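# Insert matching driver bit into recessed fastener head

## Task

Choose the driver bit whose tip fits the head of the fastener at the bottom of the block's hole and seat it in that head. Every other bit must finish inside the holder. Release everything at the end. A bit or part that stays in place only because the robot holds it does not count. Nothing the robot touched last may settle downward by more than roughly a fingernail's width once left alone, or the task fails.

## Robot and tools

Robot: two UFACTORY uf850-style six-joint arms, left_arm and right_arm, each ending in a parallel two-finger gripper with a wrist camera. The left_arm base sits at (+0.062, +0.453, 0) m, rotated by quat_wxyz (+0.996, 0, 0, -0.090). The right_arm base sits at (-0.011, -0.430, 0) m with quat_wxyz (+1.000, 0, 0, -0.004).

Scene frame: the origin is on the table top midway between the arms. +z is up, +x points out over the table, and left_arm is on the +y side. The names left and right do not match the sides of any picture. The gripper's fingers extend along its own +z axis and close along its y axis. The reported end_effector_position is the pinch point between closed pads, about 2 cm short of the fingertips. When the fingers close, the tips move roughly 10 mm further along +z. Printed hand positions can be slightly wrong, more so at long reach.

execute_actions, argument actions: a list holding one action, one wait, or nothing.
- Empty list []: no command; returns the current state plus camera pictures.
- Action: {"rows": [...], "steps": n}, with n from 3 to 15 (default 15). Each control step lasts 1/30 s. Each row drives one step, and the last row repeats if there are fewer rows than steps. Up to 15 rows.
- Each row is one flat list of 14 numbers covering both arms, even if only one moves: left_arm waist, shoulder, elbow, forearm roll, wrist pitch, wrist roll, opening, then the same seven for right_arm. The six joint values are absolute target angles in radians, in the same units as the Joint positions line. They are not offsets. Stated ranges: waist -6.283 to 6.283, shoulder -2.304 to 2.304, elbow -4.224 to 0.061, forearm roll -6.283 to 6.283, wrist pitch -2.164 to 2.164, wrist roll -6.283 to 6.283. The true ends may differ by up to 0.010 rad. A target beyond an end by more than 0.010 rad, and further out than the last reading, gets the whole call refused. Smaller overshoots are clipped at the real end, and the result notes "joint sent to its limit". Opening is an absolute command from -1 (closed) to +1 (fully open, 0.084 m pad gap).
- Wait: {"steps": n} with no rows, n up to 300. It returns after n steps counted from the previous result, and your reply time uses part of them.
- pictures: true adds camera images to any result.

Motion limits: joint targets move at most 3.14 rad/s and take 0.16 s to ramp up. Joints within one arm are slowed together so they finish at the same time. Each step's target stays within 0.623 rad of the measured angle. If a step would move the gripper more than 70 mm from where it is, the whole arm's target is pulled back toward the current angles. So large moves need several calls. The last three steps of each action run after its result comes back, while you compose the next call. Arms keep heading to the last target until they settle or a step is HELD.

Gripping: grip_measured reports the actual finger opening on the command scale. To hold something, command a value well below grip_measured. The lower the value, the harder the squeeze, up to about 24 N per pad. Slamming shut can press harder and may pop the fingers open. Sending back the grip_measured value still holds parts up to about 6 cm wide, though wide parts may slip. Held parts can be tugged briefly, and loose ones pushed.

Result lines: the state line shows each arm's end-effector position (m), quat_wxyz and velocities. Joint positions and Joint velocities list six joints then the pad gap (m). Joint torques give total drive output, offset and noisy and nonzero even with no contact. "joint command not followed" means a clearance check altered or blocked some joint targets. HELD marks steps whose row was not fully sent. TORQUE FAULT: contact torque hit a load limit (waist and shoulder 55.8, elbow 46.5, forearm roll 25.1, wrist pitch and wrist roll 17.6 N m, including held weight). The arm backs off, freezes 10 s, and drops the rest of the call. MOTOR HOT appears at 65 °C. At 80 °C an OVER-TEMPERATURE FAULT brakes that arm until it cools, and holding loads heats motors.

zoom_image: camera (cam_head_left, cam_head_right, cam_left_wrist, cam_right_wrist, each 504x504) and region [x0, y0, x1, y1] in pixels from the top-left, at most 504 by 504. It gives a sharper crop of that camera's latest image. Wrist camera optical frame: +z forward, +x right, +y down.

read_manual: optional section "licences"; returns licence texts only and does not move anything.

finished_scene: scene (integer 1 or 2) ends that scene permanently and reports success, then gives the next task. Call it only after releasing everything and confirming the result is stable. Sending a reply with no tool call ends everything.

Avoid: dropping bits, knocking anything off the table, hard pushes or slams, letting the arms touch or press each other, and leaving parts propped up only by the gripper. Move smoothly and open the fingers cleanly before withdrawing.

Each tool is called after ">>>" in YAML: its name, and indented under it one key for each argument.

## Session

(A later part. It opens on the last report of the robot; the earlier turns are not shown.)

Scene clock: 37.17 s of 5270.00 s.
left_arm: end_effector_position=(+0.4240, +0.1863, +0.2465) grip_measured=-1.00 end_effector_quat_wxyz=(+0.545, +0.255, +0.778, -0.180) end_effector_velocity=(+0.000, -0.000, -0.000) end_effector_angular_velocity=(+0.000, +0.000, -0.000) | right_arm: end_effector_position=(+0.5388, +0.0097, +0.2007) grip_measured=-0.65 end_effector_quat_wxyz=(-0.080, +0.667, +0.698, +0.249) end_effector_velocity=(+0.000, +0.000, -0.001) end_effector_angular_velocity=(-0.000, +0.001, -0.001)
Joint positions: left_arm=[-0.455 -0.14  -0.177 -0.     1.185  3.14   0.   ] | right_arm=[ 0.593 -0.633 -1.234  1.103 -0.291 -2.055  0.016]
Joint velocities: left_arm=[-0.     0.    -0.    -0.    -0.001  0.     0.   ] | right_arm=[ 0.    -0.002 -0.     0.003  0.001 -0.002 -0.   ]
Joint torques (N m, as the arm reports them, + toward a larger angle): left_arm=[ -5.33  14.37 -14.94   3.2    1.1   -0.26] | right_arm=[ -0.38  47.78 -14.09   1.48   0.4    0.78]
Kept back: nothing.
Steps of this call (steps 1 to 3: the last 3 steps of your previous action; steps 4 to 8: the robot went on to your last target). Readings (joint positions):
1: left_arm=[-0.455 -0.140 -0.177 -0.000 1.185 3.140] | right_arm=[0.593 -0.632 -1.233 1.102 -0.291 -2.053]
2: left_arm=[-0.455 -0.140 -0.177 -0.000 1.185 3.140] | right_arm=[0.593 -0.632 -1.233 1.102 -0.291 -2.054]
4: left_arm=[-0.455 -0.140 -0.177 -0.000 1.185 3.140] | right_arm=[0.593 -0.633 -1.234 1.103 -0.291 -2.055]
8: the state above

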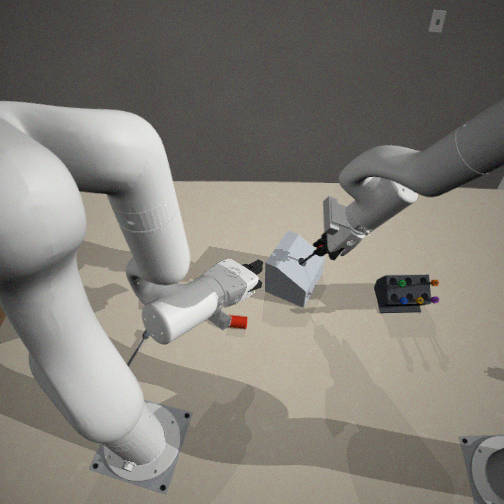

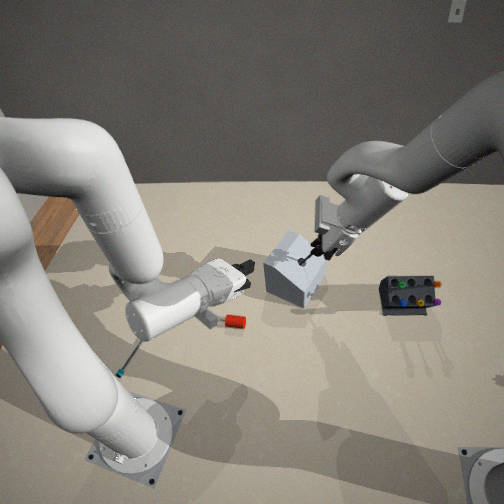

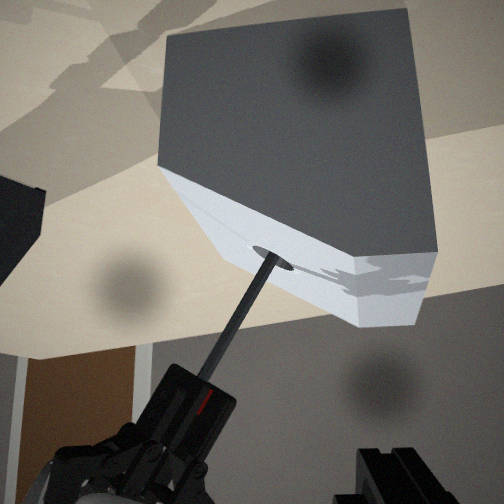

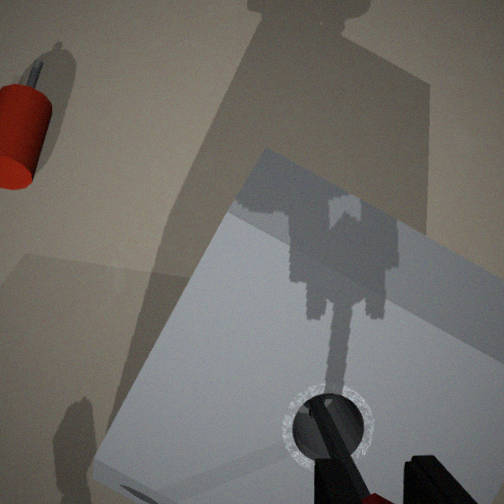

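>>> execute_actions:
  actions:
    - {"rows":[[-0.455,-0.14,-0.177,0,1.185,3.14,-1,0.5952,-0.64427,-1.23956,1.1187,-0.2871,-2.0692,-1]],"steps":15}
  pictures: true

>>> zoom_image:
  camera: "cam_right_wrist"
  region: [290, 385, 350, 445]

>>> execute_actions:
  actions:
    - {"rows":[[-0.455,-0.14,-0.177,0,1.185,3.14,-1,0.5965,-0.65078,-1.243,1.1279,-0.285,-2.0777,-1]],"steps":15}
  pictures: true

>>> zoom_image:
  camera: "cam_right_wrist"
  region: [290, 385, 350, 445]

Scene clock: 37.80 s of 5270.00 s.
left_arm: end_effector_position=(+0.4240, +0.1863, +0.2465) grip_measured=-1.00 end_effector_quat_wxyz=(+0.545, +0.255, +0.778, -0.180) end_effector_velocity=(+0.000, +0.000, +0.000) end_effector_angular_velocity=(-0.001, -0.001, +0.001) | right_arm: end_effector_position=(+0.5398, +0.0118, +0.1963) grip_measured=-0.65 end_effector_quat_wxyz=(-0.079, +0.667, +0.698, +0.249) end_effector_velocity=(+0.000, +0.000, -0.000) end_effector_angular_velocity=(-0.000, -0.002, +0.001)
Joint positions: left_arm=[-0.455 -0.14  -0.177 -0.     1.185  3.14   0.   ] | right_arm=[ 0.595 -0.644 -1.239  1.118 -0.287 -2.069  0.016]
Joint velocities: left_arm=[ 0.001  0.     0.     0.     0.001 -0.     0.   ] | right_arm=[ 0.    -0.001 -0.001  0.002  0.001 -0.004  0.   ]
Joint torques (N m, as the arm reports them, + toward a larger angle): left_arm=[ -4.52  14.66 -15.25   3.21   1.39  -0.08] | right_arm=[ -0.67  49.11 -14.63   1.36   0.37   0.79]
Steps of this call (steps 1 to 7: the robot went on to your last target; steps 8 to 19: the first 12 steps of this action). Readings (joint positions):
8: left_arm=[-0.455 -0.140 -0.177 0.000 1.185 3.140] | right_arm=[0.593 -0.633 -1.234 1.104 -0.291 -2.055]
9: left_arm=[-0.455 -0.140 -0.177 -0.000 1.185 3.140] | right_arm=[0.593 -0.635 -1.235 1.106 -0.290 -2.057]
11: left_arm=[-0.455 -0.140 -0.177 -0.000 1.185 3.140] | right_arm=[0.594 -0.639 -1.237 1.112 -0.289 -2.063]
15: left_arm=[-0.455 -0.140 -0.177 -0.000 1.185 3.140] | right_arm=[0.595 -0.643 -1.239 1.117 -0.287 -2.068]
19: the state above

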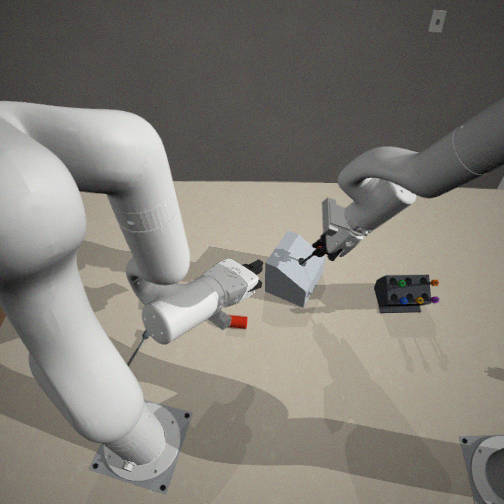

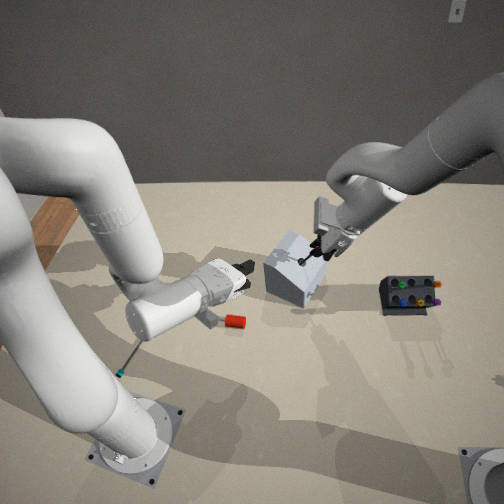

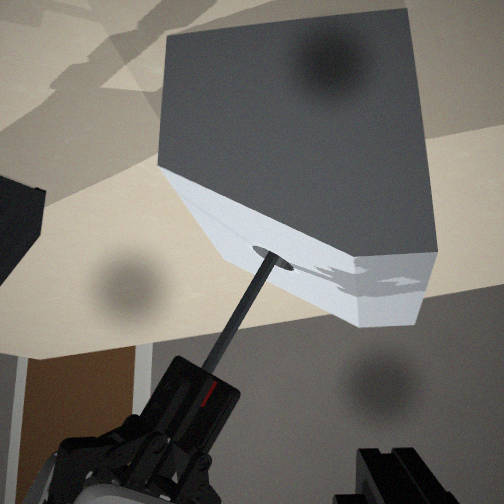

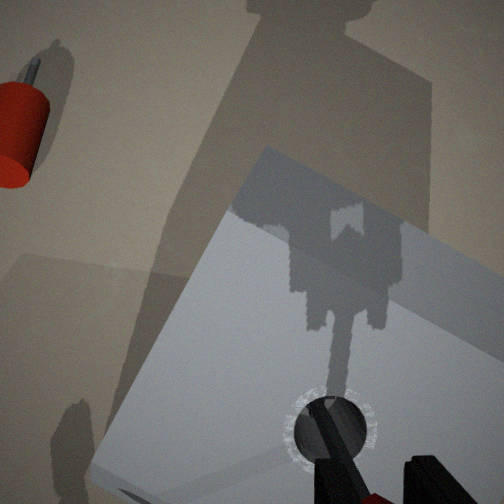

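Region (290, 385, 350, 445) of cam_right_wrist's 504x504 image, scaled by 8.400, with more detail than that image has.

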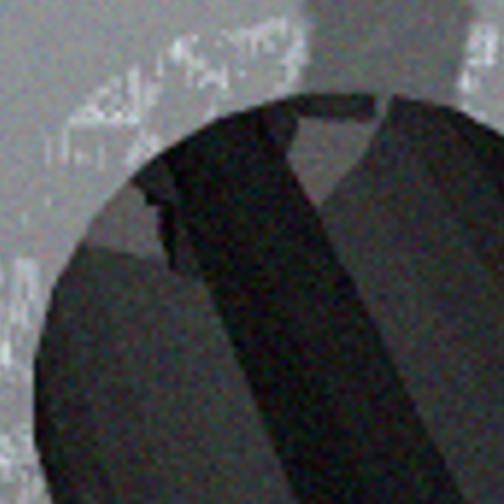

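Scene clock: 38.30 s of 5270.00 s.
left_arm: end_effector_position=(+0.4240, +0.1863, +0.2465) grip_measured=-1.00 end_effector_quat_wxyz=(+0.545, +0.255, +0.778, -0.180) end_effector_velocity=(-0.000, -0.000, +0.000) end_effector_angular_velocity=(-0.000, +0.000, -0.000) | right_arm: end_effector_position=(+0.5404, +0.0131, +0.1935) grip_measured=-0.65 end_effector_quat_wxyz=(-0.079, +0.667, +0.698, +0.249) end_effector_velocity=(+0.000, +0.000, -0.000) end_effector_angular_velocity=(-0.001, -0.001, +0.000)
Joint positions: left_arm=[-0.455 -0.14  -0.177  0.     1.185  3.14   0.   ] | right_arm=[ 0.596 -0.651 -1.243  1.128 -0.285 -2.077  0.016]
Joint velocities: left_arm=[-0.001  0.001  0.001 -0.    -0.    -0.     0.   ] | right_arm=[ 0.    -0.001 -0.     0.001  0.001 -0.002 -0.   ]
Joint torques (N m, as the arm reports them, + toward a larger angle): left_arm=[ -6.54  14.9  -14.97   2.84   1.47  -0.27] | right_arm=[ -0.46  48.59 -14.7    1.73   0.35   0.77]
Steps of this call (steps 1 to 3: the last 3 steps of your previous action; steps 4 to 15: the first 12 steps of this action). Readings (joint positions):
4: left_arm=[-0.455 -0.140 -0.177 0.000 1.185 3.140] | right_arm=[0.595 -0.644 -1.240 1.119 -0.287 -2.069]
5: left_arm=[-0.455 -0.140 -0.177 -0.000 1.185 3.140] | right_arm=[0.595 -0.645 -1.240 1.120 -0.287 -2.071]
7: left_arm=[-0.455 -0.140 -0.177 -0.000 1.185 3.140] | right_arm=[0.596 -0.648 -1.242 1.124 -0.286 -2.074]
11: left_arm=[-0.455 -0.140 -0.177 -0.000 1.185 3.140] | right_arm=[0.596 -0.650 -1.243 1.127 -0.285 -2.077]
15: the state above

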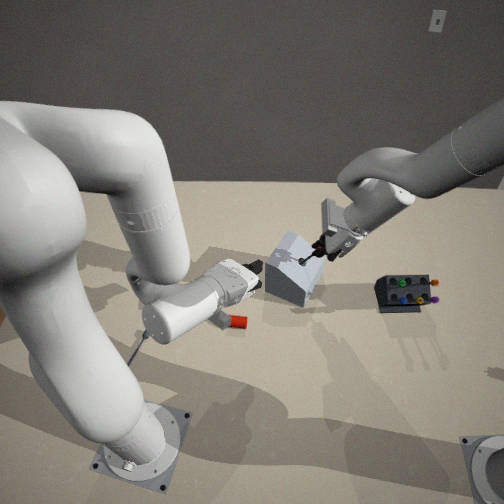

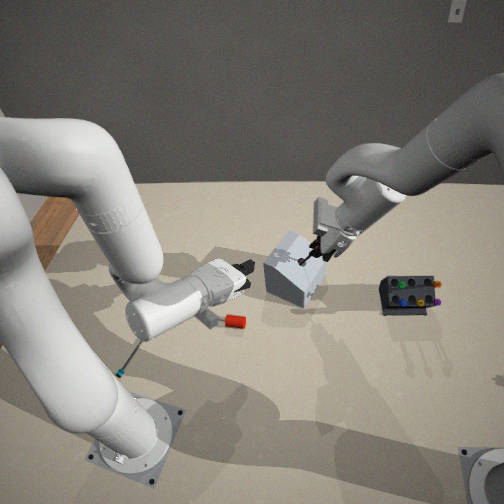

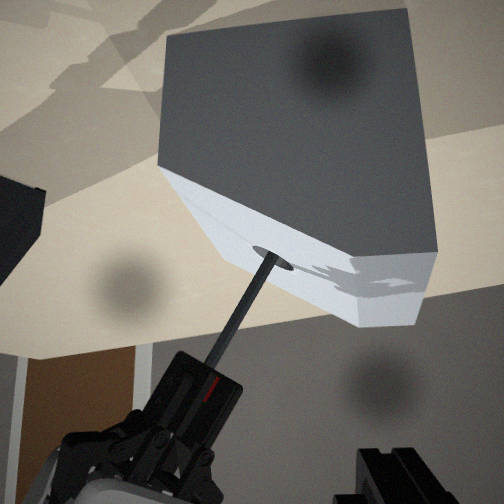

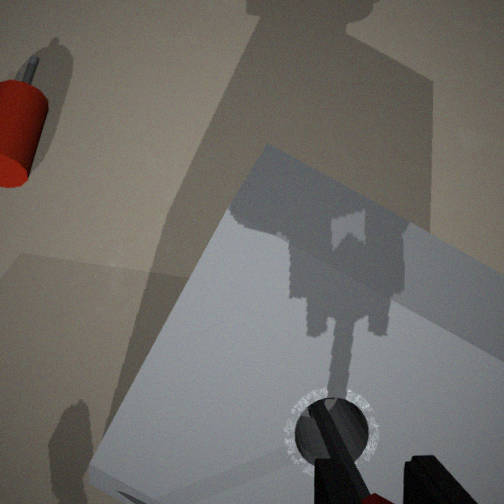

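Region (290, 385, 350, 445) of cam_right_wrist's 504x504 image, scaled by 8.400, with more detail than that image has.

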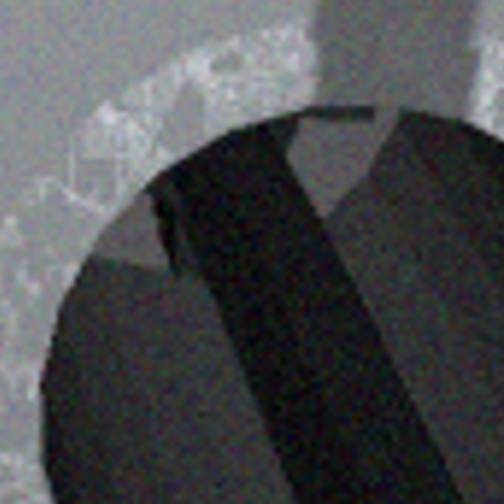

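>>> execute_actions:
  actions:
    - {"rows":[[-0.455,-0.14,-0.177,0,1.185,3.14,-1,0.5978,-0.6572,-1.2465,1.1372,-0.283,-2.0863,-1]],"steps":15}

>>> execute_actions:
  actions:
    - {"rows":[[-0.455,-0.14,-0.177,0,1.185,3.14,-1,0.5987,-0.6615,-1.2488,1.1434,-0.2817,-2.092,-1]],"steps":15}
  pictures: true

>>> zoom_image:
  camera: "cam_right_wrist"
  region: [290, 385, 350, 445]

Scene clock: 38.83 s of 5270.00 s.
left_arm: end_effector_position=(+0.4240, +0.1863, +0.2465) grip_measured=-1.00 end_effector_quat_wxyz=(+0.545, +0.255, +0.778, -0.180) end_effector_velocity=(+0.000, +0.001, -0.000) end_effector_angular_velocity=(+0.000, +0.000, +0.001) | right_arm: end_effector_position=(+0.5410, +0.0145, +0.1910) grip_measured=-0.65 end_effector_quat_wxyz=(-0.079, +0.667, +0.698, +0.249) end_effector_velocity=(+0.000, +0.000, -0.000) end_effector_angular_velocity=(+0.000, -0.001, -0.001)
Joint positions: left_arm=[-0.455 -0.14  -0.177  0.     1.185  3.14   0.   ] | right_arm=[ 0.598 -0.657 -1.246  1.137 -0.283 -2.086  0.016]
Joint velocities: left_arm=[ 0.001  0.     0.    -0.    -0.    -0.     0.   ] | right_arm=[ 0.    -0.001 -0.001  0.003  0.001 -0.002  0.   ]
Joint torques (N m, as the arm reports them, + toward a larger angle): left_arm=[ -5.68  11.47 -15.27   4.17   1.3   -0.44] | right_arm=[ -1.03  47.91 -14.04   1.69   0.39   0.82]
Steps of this call (steps 1 to 3: the last 3 steps of your previous action; step 4: the robot went on to your last target; steps 5 to 16: the first 12 steps of this action). Readings (joint positions):
5: left_arm=[-0.455 -0.140 -0.177 -0.000 1.185 3.140] | right_arm=[0.596 -0.651 -1.243 1.128 -0.285 -2.078]
6: left_arm=[-0.455 -0.140 -0.177 0.000 1.185 3.140] | right_arm=[0.597 -0.652 -1.244 1.129 -0.285 -2.079]
8: left_arm=[-0.455 -0.140 -0.177 0.000 1.185 3.140] | right_arm=[0.597 -0.654 -1.245 1.133 -0.284 -2.083]
12: left_arm=[-0.455 -0.140 -0.177 0.000 1.185 3.140] | right_arm=[0.598 -0.657 -1.246 1.136 -0.283 -2.085]
16: the state above

Scene clock: 39.33 s of 5270.00 s.
left_arm: end_effector_position=(+0.4240, +0.1863, +0.2465) grip_measured=-1.00 end_effector_quat_wxyz=(+0.545, +0.255, +0.778, -0.180) end_effector_velocity=(+0.001, +0.000, +0.001) end_effector_angular_velocity=(-0.002, -0.001, +0.001) | right_arm: end_effector_position=(+0.5413, +0.0153, +0.1892) grip_measured=-0.65 end_effector_quat_wxyz=(-0.079, +0.667, +0.698, +0.249) end_effector_velocity=(+0.000, +0.001, +0.000) end_effector_angular_velocity=(+0.001, -0.001, -0.000)
Joint positions: left_arm=[-0.455 -0.14  -0.177  0.     1.185  3.14   0.   ] | right_arm=[ 0.599 -0.661 -1.249  1.143 -0.282 -2.092  0.016]
Joint velocities: left_arm=[ 0.001  0.002 -0.     0.     0.    -0.001  0.   ] | right_arm=[ 0.    -0.    -0.001  0.002  0.    -0.001  0.   ]
Joint torques (N m, as the arm reports them, + toward a larger angle): left_arm=[ -2.51  13.09 -15.78   3.38   1.38  -0.42] | right_arm=[ -1.19  48.37 -14.14   1.69   0.51   0.68]
Steps of this call (steps 1 to 3: the last 3 steps of your previous action; steps 4 to 15: the first 12 steps of this action). Readings (joint positions):
4: left_arm=[-0.455 -0.140 -0.177 -0.000 1.185 3.140] | right_arm=[0.598 -0.657 -1.246 1.137 -0.283 -2.086]
5: left_arm=[-0.455 -0.140 -0.177 -0.000 1.185 3.140] | right_arm=[0.598 -0.658 -1.247 1.138 -0.283 -2.087]
7: left_arm=[-0.455 -0.140 -0.177 0.000 1.185 3.140] | right_arm=[0.598 -0.660 -1.248 1.141 -0.282 -2.090]
11: left_arm=[-0.455 -0.140 -0.177 0.000 1.185 3.140] | right_arm=[0.599 -0.661 -1.249 1.143 -0.282 -2.091]
15: the state above

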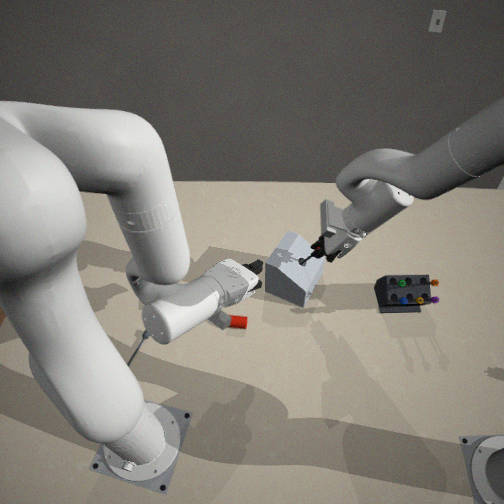

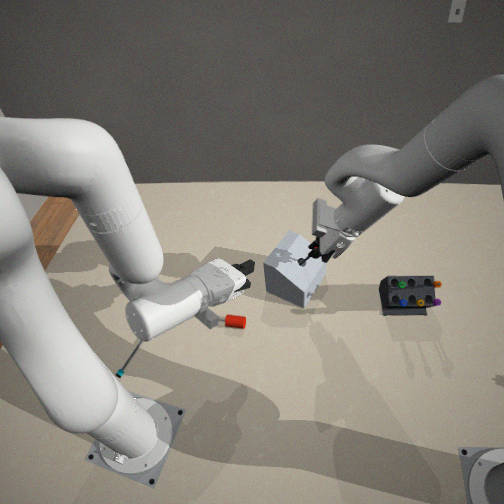

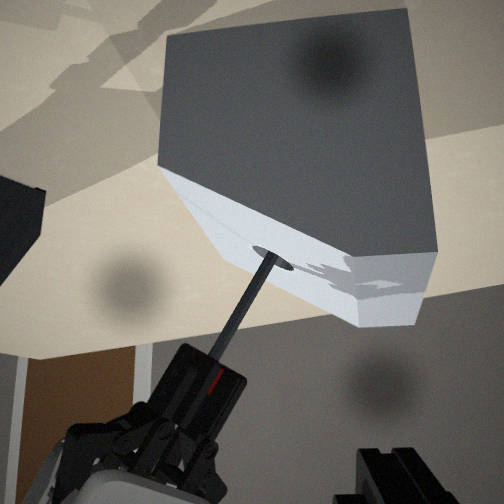

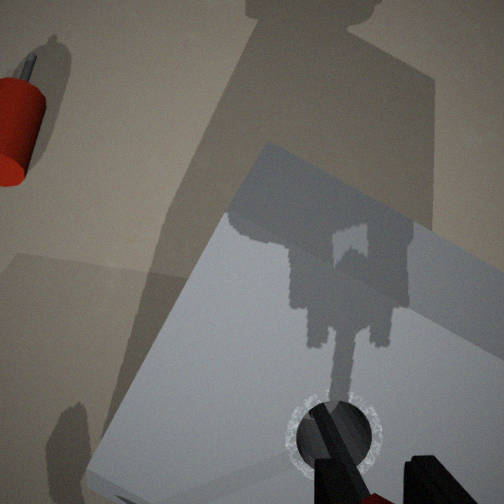

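Region (290, 385, 350, 445) of cam_right_wrist's 504x504 image, scaled by 8.400, with more detail than that image has.

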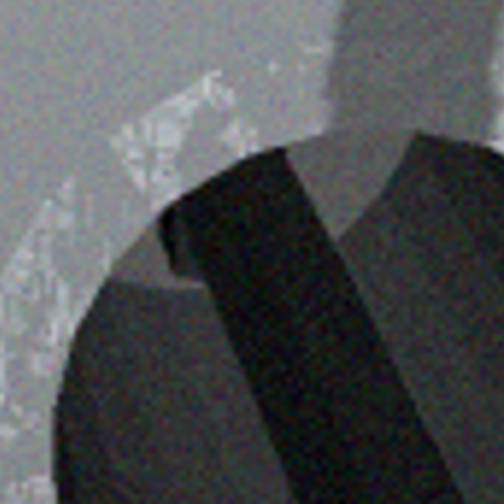

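>>> execute_actions:
  actions:
    - {"rows":[[-0.455,-0.14,-0.177,0,1.185,3.14,-1,0.5995,-0.6658,-1.2513,1.1497,-0.2804,-2.0978,-1]],"steps":12}

>>> execute_actions:
  actions:
    - {"rows":[[-0.455,-0.14,-0.177,0,1.185,3.14,-1,0.6003,-0.6701,-1.2538,1.156,-0.2791,-2.1036,-1]],"steps":15}
  pictures: true

>>> zoom_image:
  camera: "cam_right_wrist"
  region: [290, 385, 350, 445]

Scene clock: 39.73 s of 5270.00 s.
left_arm: end_effector_position=(+0.4240, +0.1863, +0.2465) grip_measured=-1.00 end_effector_quat_wxyz=(+0.545, +0.255, +0.778, -0.180) end_effector_velocity=(-0.001, -0.001, +0.000) end_effector_angular_velocity=(-0.001, -0.001, -0.002) | right_arm: end_effector_position=(+0.5418, +0.0162, +0.1876) grip_measured=-0.65 end_effector_quat_wxyz=(-0.079, +0.667, +0.698, +0.249) end_effector_velocity=(-0.000, +0.000, -0.003) end_effector_angular_velocity=(-0.003, +0.001, +0.003)
Joint positions: left_arm=[-0.455 -0.14  -0.177  0.     1.185  3.14   0.   ] | right_arm=[ 0.599 -0.665 -1.251  1.149 -0.28  -2.097  0.016]
Joint velocities: left_arm=[-0.002  0.     0.     0.     0.001 -0.     0.   ] | right_arm=[ 0.    -0.006 -0.002  0.001  0.    -0.004  0.   ]
Joint torques (N m, as the arm reports them, + toward a larger angle): left_arm=[ -4.08   9.3  -15.64   3.52   1.35  -0.37] | right_arm=[ -0.97  48.79 -14.25   1.78   0.34   0.78]
Steps of this call (steps 1 to 3: the last 3 steps of your previous action; steps 4 to 12: the first 9 steps of this action). Readings (joint positions):
4: left_arm=[-0.455 -0.140 -0.177 0.000 1.185 3.140] | right_arm=[0.599 -0.661 -1.249 1.143 -0.282 -2.092]
5: left_arm=[-0.455 -0.140 -0.177 -0.000 1.185 3.140] | right_arm=[0.599 -0.662 -1.249 1.144 -0.281 -2.093]
7: left_arm=[-0.455 -0.140 -0.177 0.000 1.185 3.140] | right_arm=[0.599 -0.664 -1.250 1.147 -0.281 -2.095]
11: left_arm=[-0.455 -0.140 -0.177 -0.000 1.185 3.140] | right_arm=[0.599 -0.665 -1.251 1.149 -0.280 -2.097]
12: the state above

Scene clock: 40.23 s of 5270.00 s.
left_arm: end_effector_position=(+0.4240, +0.1863, +0.2465) grip_measured=-1.00 end_effector_quat_wxyz=(+0.545, +0.255, +0.778, -0.180) end_effector_velocity=(+0.000, -0.000, +0.000) end_effector_angular_velocity=(-0.000, -0.002, -0.000) | right_arm: end_effector_position=(+0.5422, +0.0171, +0.1858) grip_measured=-0.65 end_effector_quat_wxyz=(-0.079, +0.667, +0.698, +0.249) end_effector_velocity=(+0.000, -0.000, -0.001) end_effector_angular_velocity=(+0.001, +0.002, -0.004)
Joint positions: left_arm=[-0.455 -0.14  -0.177 -0.     1.185  3.14   0.   ] | right_arm=[ 0.6   -0.67  -1.254  1.156 -0.279 -2.103  0.016]
Joint velocities: left_arm=[ 0.     0.    -0.    -0.     0.001  0.001  0.   ] | right_arm=[-0.    -0.002  0.     0.006  0.001 -0.002  0.   ]
Joint torques (N m, as the arm reports them, + toward a larger angle): left_arm=[ -3.51  12.54 -15.75   4.18   1.64   0.05] | right_arm=[ -0.41  49.15 -13.99   1.33   0.34   0.8 ]
Steps of this call (steps 1 to 3: the last 3 steps of your previous action; steps 4 to 15: the first 12 steps of this action). Readings (joint positions):
4: left_arm=[-0.455 -0.140 -0.177 -0.000 1.185 3.140] | right_arm=[0.599 -0.666 -1.251 1.150 -0.280 -2.098]
5: left_arm=[-0.455 -0.140 -0.177 0.000 1.185 3.140] | right_arm=[0.600 -0.666 -1.252 1.151 -0.280 -2.099]
7: left_arm=[-0.455 -0.140 -0.177 0.000 1.185 3.140] | right_arm=[0.600 -0.668 -1.253 1.153 -0.280 -2.101]
11: left_arm=[-0.455 -0.140 -0.177 -0.000 1.185 3.140] | right_arm=[0.600 -0.670 -1.254 1.155 -0.279 -2.103]
15: the state above

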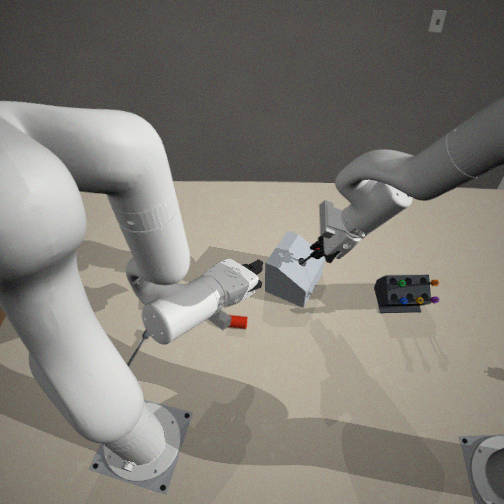

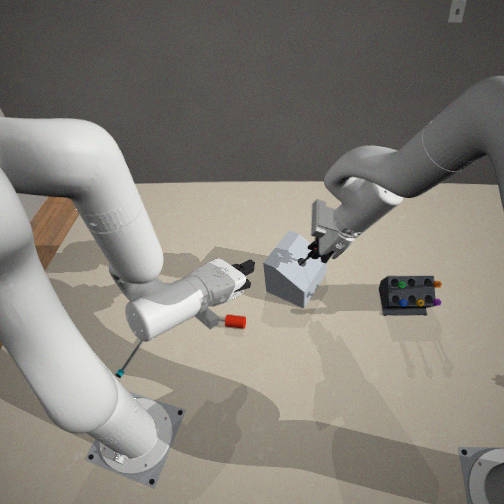

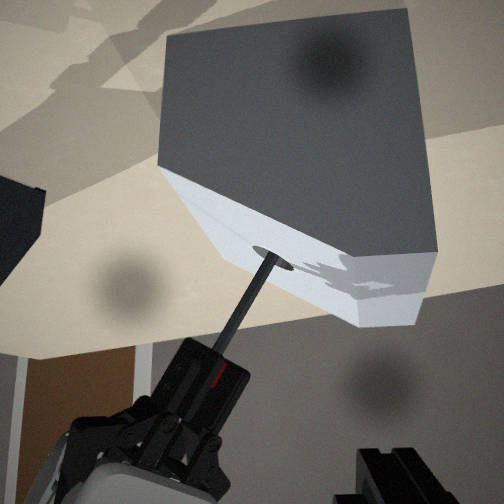

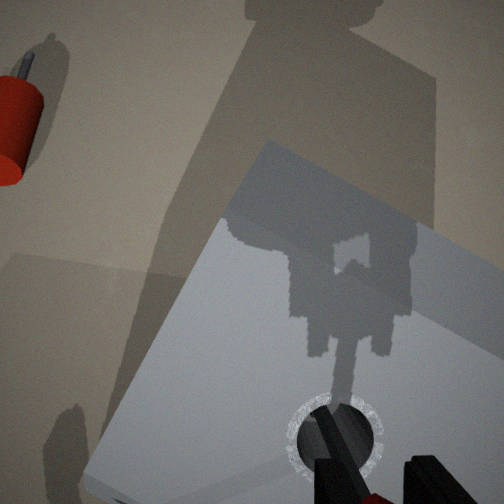

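Region (290, 385, 350, 445) of cam_right_wrist's 504x504 image, scaled by 8.400, with more detail than that image has.

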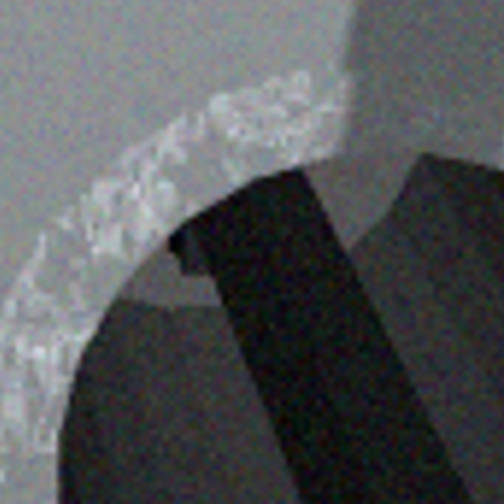

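Blade appears to be entering the slot with no resistance. Continuing in small steps.

>>> execute_actions:
  actions:
    - {"rows":[[-0.455,-0.14,-0.177,0,1.185,3.14,-1,0.6011,-0.6744,-1.2563,1.1623,-0.2778,-2.1094,-1]],"steps":15}

>>> execute_actions:
  actions:
    - {"rows":[[-0.455,-0.14,-0.177,0,1.185,3.14,-1,0.6017,-0.6776,-1.2582,1.167,-0.2768,-2.1137,-1]],"steps":15}
  pictures: true

>>> zoom_image:
  camera: "cam_right_wrist"
  region: [290, 385, 350, 445]

Scene clock: 40.73 s of 5270.00 s.
left_arm: end_effector_position=(+0.4240, +0.1863, +0.2465) grip_measured=-1.00 end_effector_quat_wxyz=(+0.545, +0.255, +0.778, -0.180) end_effector_velocity=(-0.000, -0.001, +0.001) end_effector_angular_velocity=(-0.002, -0.002, -0.001) | right_arm: end_effector_position=(+0.5427, +0.0180, +0.1842) grip_measured=-0.65 end_effector_quat_wxyz=(-0.079, +0.667, +0.698, +0.249) end_effector_velocity=(+0.000, +0.001, +0.001) end_effector_angular_velocity=(+0.002, -0.000, -0.002)
Joint positions: left_arm=[-0.455 -0.14  -0.177  0.     1.185  3.14   0.   ] | right_arm=[ 0.601 -0.674 -1.256  1.162 -0.278 -2.109  0.016]
Joint velocities: left_arm=[-0.002  0.001  0.001 -0.     0.002 -0.     0.   ] | right_arm=[ 0.     0.001 -0.001  0.004 -0.    -0.001  0.   ]
Joint torques (N m, as the arm reports them, + toward a larger angle): left_arm=[ -4.42  11.27 -13.96   3.17   1.3   -0.28] | right_arm=[ -0.05  48.89 -14.33   1.67   0.32   0.82]
Steps of this call (steps 1 to 3: the last 3 steps of your previous action; steps 4 to 15: the first 12 steps of this action). Readings (joint positions):
4: left_arm=[-0.455 -0.140 -0.177 -0.000 1.185 3.140] | right_arm=[0.600 -0.670 -1.254 1.156 -0.279 -2.104]
5: left_arm=[-0.455 -0.140 -0.177 -0.000 1.185 3.140] | right_arm=[0.600 -0.671 -1.254 1.157 -0.279 -2.105]
7: left_arm=[-0.455 -0.140 -0.177 0.000 1.185 3.140] | right_arm=[0.601 -0.673 -1.255 1.160 -0.278 -2.107]
11: left_arm=[-0.455 -0.140 -0.177 -0.000 1.185 3.140] | right_arm=[0.601 -0.674 -1.256 1.162 -0.278 -2.109]
15: the state above

Scene clock: 41.23 s of 5270.00 s.
left_arm: end_effector_position=(+0.4240, +0.1863, +0.2465) grip_measured=-1.00 end_effector_quat_wxyz=(+0.545, +0.255, +0.778, -0.180) end_effector_velocity=(+0.000, +0.000, +0.000) end_effector_angular_velocity=(-0.000, -0.002, +0.000) | right_arm: end_effector_position=(+0.5431, +0.0186, +0.1829) grip_measured=-0.65 end_effector_quat_wxyz=(-0.079, +0.667, +0.698, +0.249) end_effector_velocity=(+0.001, +0.000, +0.001) end_effector_angular_velocity=(+0.001, -0.002, +0.000)
Joint positions: left_arm=[-0.455 -0.14  -0.177  0.     1.185  3.14   0.   ] | right_arm=[ 0.602 -0.678 -1.258  1.167 -0.277 -2.114  0.016]
Joint velocities: left_arm=[ 0.001 -0.    -0.001  0.     0.001  0.001  0.   ] | right_arm=[ 0.     0.    -0.001  0.001  0.001 -0.001  0.   ]
Joint torques (N m, as the arm reports them, + toward a larger angle): left_arm=[ -5.92  10.95 -16.79   3.99   1.19  -0.38] | right_arm=[  0.25  49.19 -13.89   1.6    0.25   0.75]
Steps of this call (steps 1 to 3: the last 3 steps of your previous action; steps 4 to 15: the first 12 steps of this action). Readings (joint positions):
4: left_arm=[-0.455 -0.140 -0.177 -0.000 1.185 3.140] | right_arm=[0.601 -0.674 -1.256 1.162 -0.278 -2.109]
5: left_arm=[-0.455 -0.140 -0.177 -0.000 1.185 3.140] | right_arm=[0.601 -0.675 -1.257 1.163 -0.278 -2.110]
7: left_arm=[-0.455 -0.140 -0.177 -0.000 1.185 3.140] | right_arm=[0.601 -0.676 -1.257 1.165 -0.277 -2.112]
11: left_arm=[-0.455 -0.140 -0.177 0.000 1.185 3.140] | right_arm=[0.602 -0.677 -1.258 1.167 -0.277 -2.113]
15: the state above

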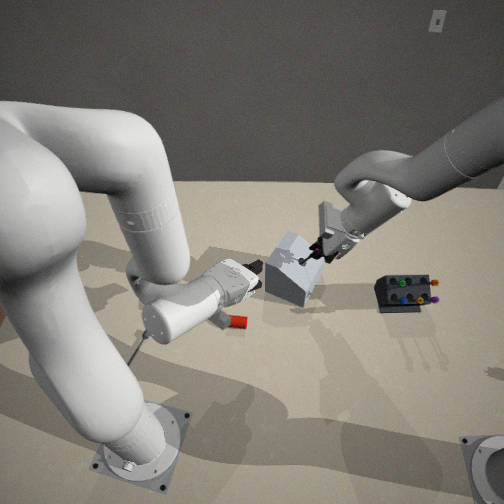

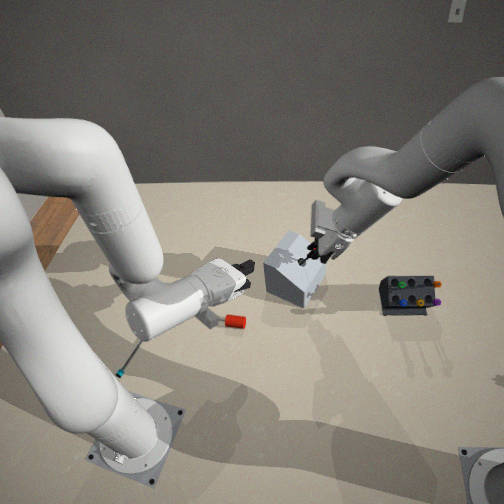

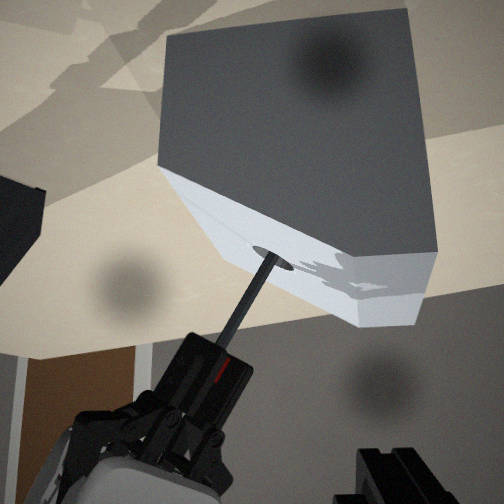

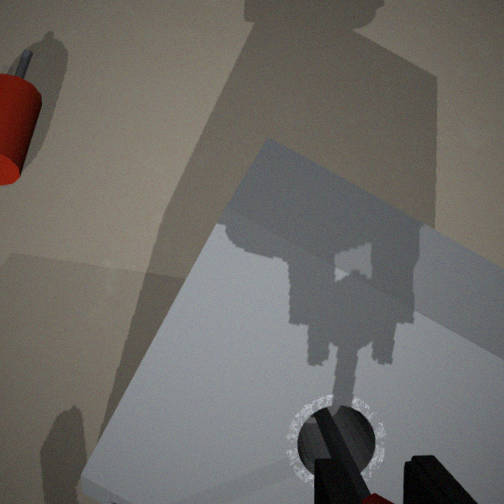

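Region (290, 385, 350, 445) of cam_right_wrist's 504x504 image, scaled by 8.400, with more detail than that image has.

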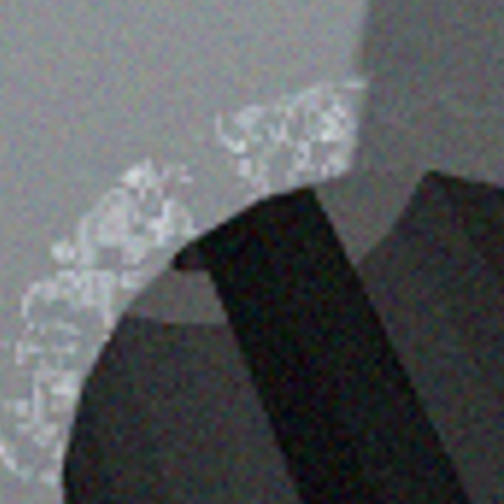

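>>> execute_actions:
  actions:
    - {"rows":[[-0.455,-0.14,-0.177,0,1.185,3.14,-1,0.6023,-0.6808,-1.26,1.1717,-0.2758,-2.118,-1]],"steps":15}

>>> execute_actions:
  actions:
    - {"rows":[[-0.455,-0.14,-0.177,0,1.185,3.14,-1,0.6029,-0.684,-1.2618,1.1764,-0.2748,-2.1223,-1]],"steps":15}
  pictures: true

>>> zoom_image:
  camera: "cam_right_wrist"
  region: [290, 385, 350, 445]

Scene clock: 41.77 s of 5270.00 s.
left_arm: end_effector_position=(+0.4240, +0.1863, +0.2465) grip_measured=-1.00 end_effector_quat_wxyz=(+0.545, +0.255, +0.778, -0.180) end_effector_velocity=(-0.000, +0.000, -0.000) end_effector_angular_velocity=(+0.002, +0.001, -0.000) | right_arm: end_effector_position=(+0.5437, +0.0194, +0.1823) grip_measured=-0.65 end_effector_quat_wxyz=(-0.079, +0.667, +0.698, +0.250) end_effector_velocity=(+0.001, -0.000, -0.000) end_effector_angular_velocity=(-0.001, -0.001, +0.000)
Joint positions: left_arm=[-0.455 -0.14  -0.177  0.     1.185  3.14   0.   ] | right_arm=[ 0.602 -0.68  -1.26   1.172 -0.276 -2.118  0.016]
Joint velocities: left_arm=[-0.    -0.     0.    -0.    -0.001  0.001  0.   ] | right_arm=[-0.    -0.001 -0.001  0.     0.001 -0.001  0.   ]
Joint torques (N m, as the arm reports them, + toward a larger angle): left_arm=[ -7.1   13.98 -14.85   3.4    1.21  -0.23] | right_arm=[  0.81  39.86 -11.87   1.21   0.6    0.66]
Steps of this call (steps 1 to 3: the last 3 steps of your previous action; step 4: the robot went on to your last target; steps 5 to 16: the first 12 steps of this action). Readings (joint positions):
5: left_arm=[-0.455 -0.140 -0.177 0.000 1.185 3.140] | right_arm=[0.602 -0.678 -1.258 1.167 -0.277 -2.114]
6: left_arm=[-0.455 -0.140 -0.177 0.000 1.185 3.140] | right_arm=[0.602 -0.678 -1.259 1.168 -0.277 -2.114]
8: left_arm=[-0.455 -0.140 -0.177 0.000 1.185 3.140] | right_arm=[0.602 -0.679 -1.259 1.170 -0.276 -2.116]
12: left_arm=[-0.455 -0.140 -0.177 0.000 1.185 3.140] | right_arm=[0.602 -0.680 -1.260 1.171 -0.276 -2.118]
16: the state above

Scene clock: 42.27 s of 5270.00 s.
left_arm: end_effector_position=(+0.4240, +0.1863, +0.2465) grip_measured=-1.00 end_effector_quat_wxyz=(+0.545, +0.255, +0.778, -0.180) end_effector_velocity=(-0.000, +0.000, -0.001) end_effector_angular_velocity=(+0.002, +0.002, +0.000) | right_arm: end_effector_position=(+0.5441, +0.0200, +0.1811) grip_measured=-0.65 end_effector_quat_wxyz=(-0.079, +0.667, +0.698, +0.250) end_effector_velocity=(+0.000, +0.001, -0.000) end_effector_angular_velocity=(-0.001, -0.002, -0.001)
Joint positions: left_arm=[-0.455 -0.14  -0.177 -0.     1.185  3.14   0.   ] | right_arm=[ 0.603 -0.683 -1.262  1.176 -0.275 -2.122  0.016]
Joint velocities: left_arm=[ 0.    -0.    -0.     0.    -0.002  0.001  0.   ] | right_arm=[ 0.001 -0.001 -0.     0.002  0.003 -0.001  0.   ]
Joint torques (N m, as the arm reports them, + toward a larger angle): left_arm=[ -5.15  10.66 -14.66   4.11   1.38  -0.06] | right_arm=[ 2.44 25.84 -8.87  1.26  0.84  0.74]
Steps of this call (steps 1 to 3: the last 3 steps of your previous action; steps 4 to 15: the first 12 steps of this action). Readings (joint positions):
4: left_arm=[-0.455 -0.140 -0.177 -0.000 1.185 3.140] | right_arm=[0.602 -0.680 -1.260 1.172 -0.276 -2.118]
5: left_arm=[-0.455 -0.140 -0.177 -0.000 1.185 3.140] | right_arm=[0.602 -0.680 -1.261 1.172 -0.276 -2.119]
7: left_arm=[-0.455 -0.140 -0.177 -0.000 1.185 3.140] | right_arm=[0.602 -0.681 -1.262 1.174 -0.276 -2.120]
11: left_arm=[-0.455 -0.140 -0.177 0.000 1.185 3.140] | right_arm=[0.602 -0.682 -1.262 1.176 -0.275 -2.122]
15: the state above

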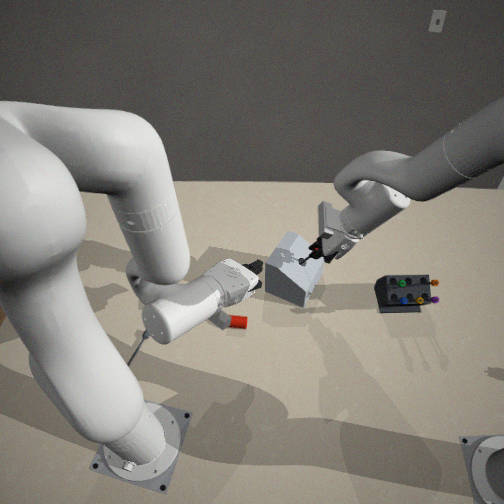

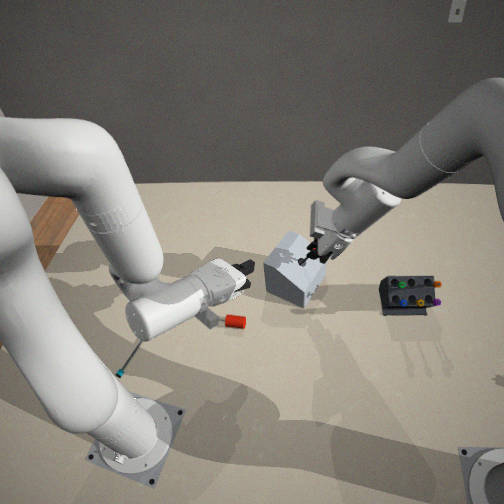

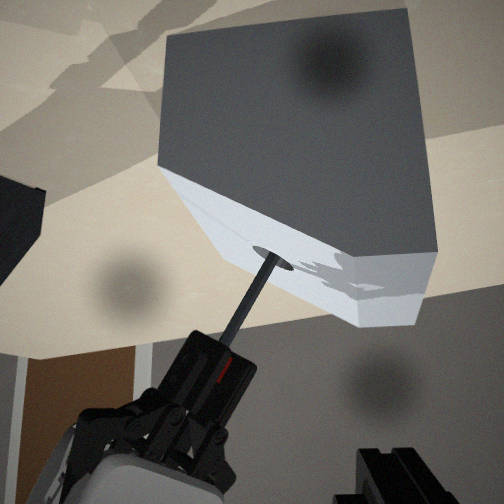

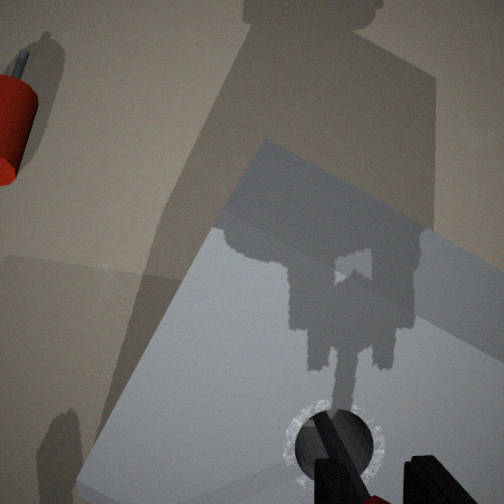

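Region (290, 385, 350, 445) of cam_right_wrist's 504x504 image, scaled by 8.400, with more detail than that image has.

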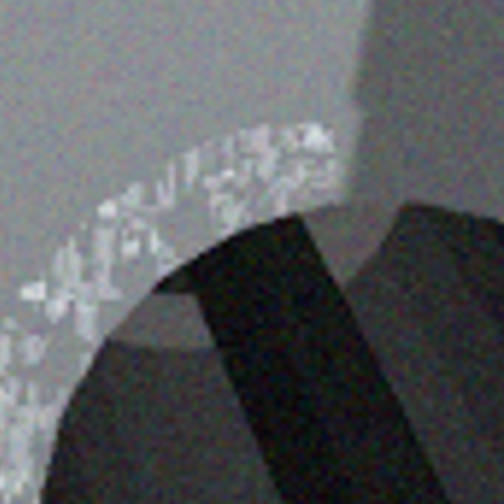

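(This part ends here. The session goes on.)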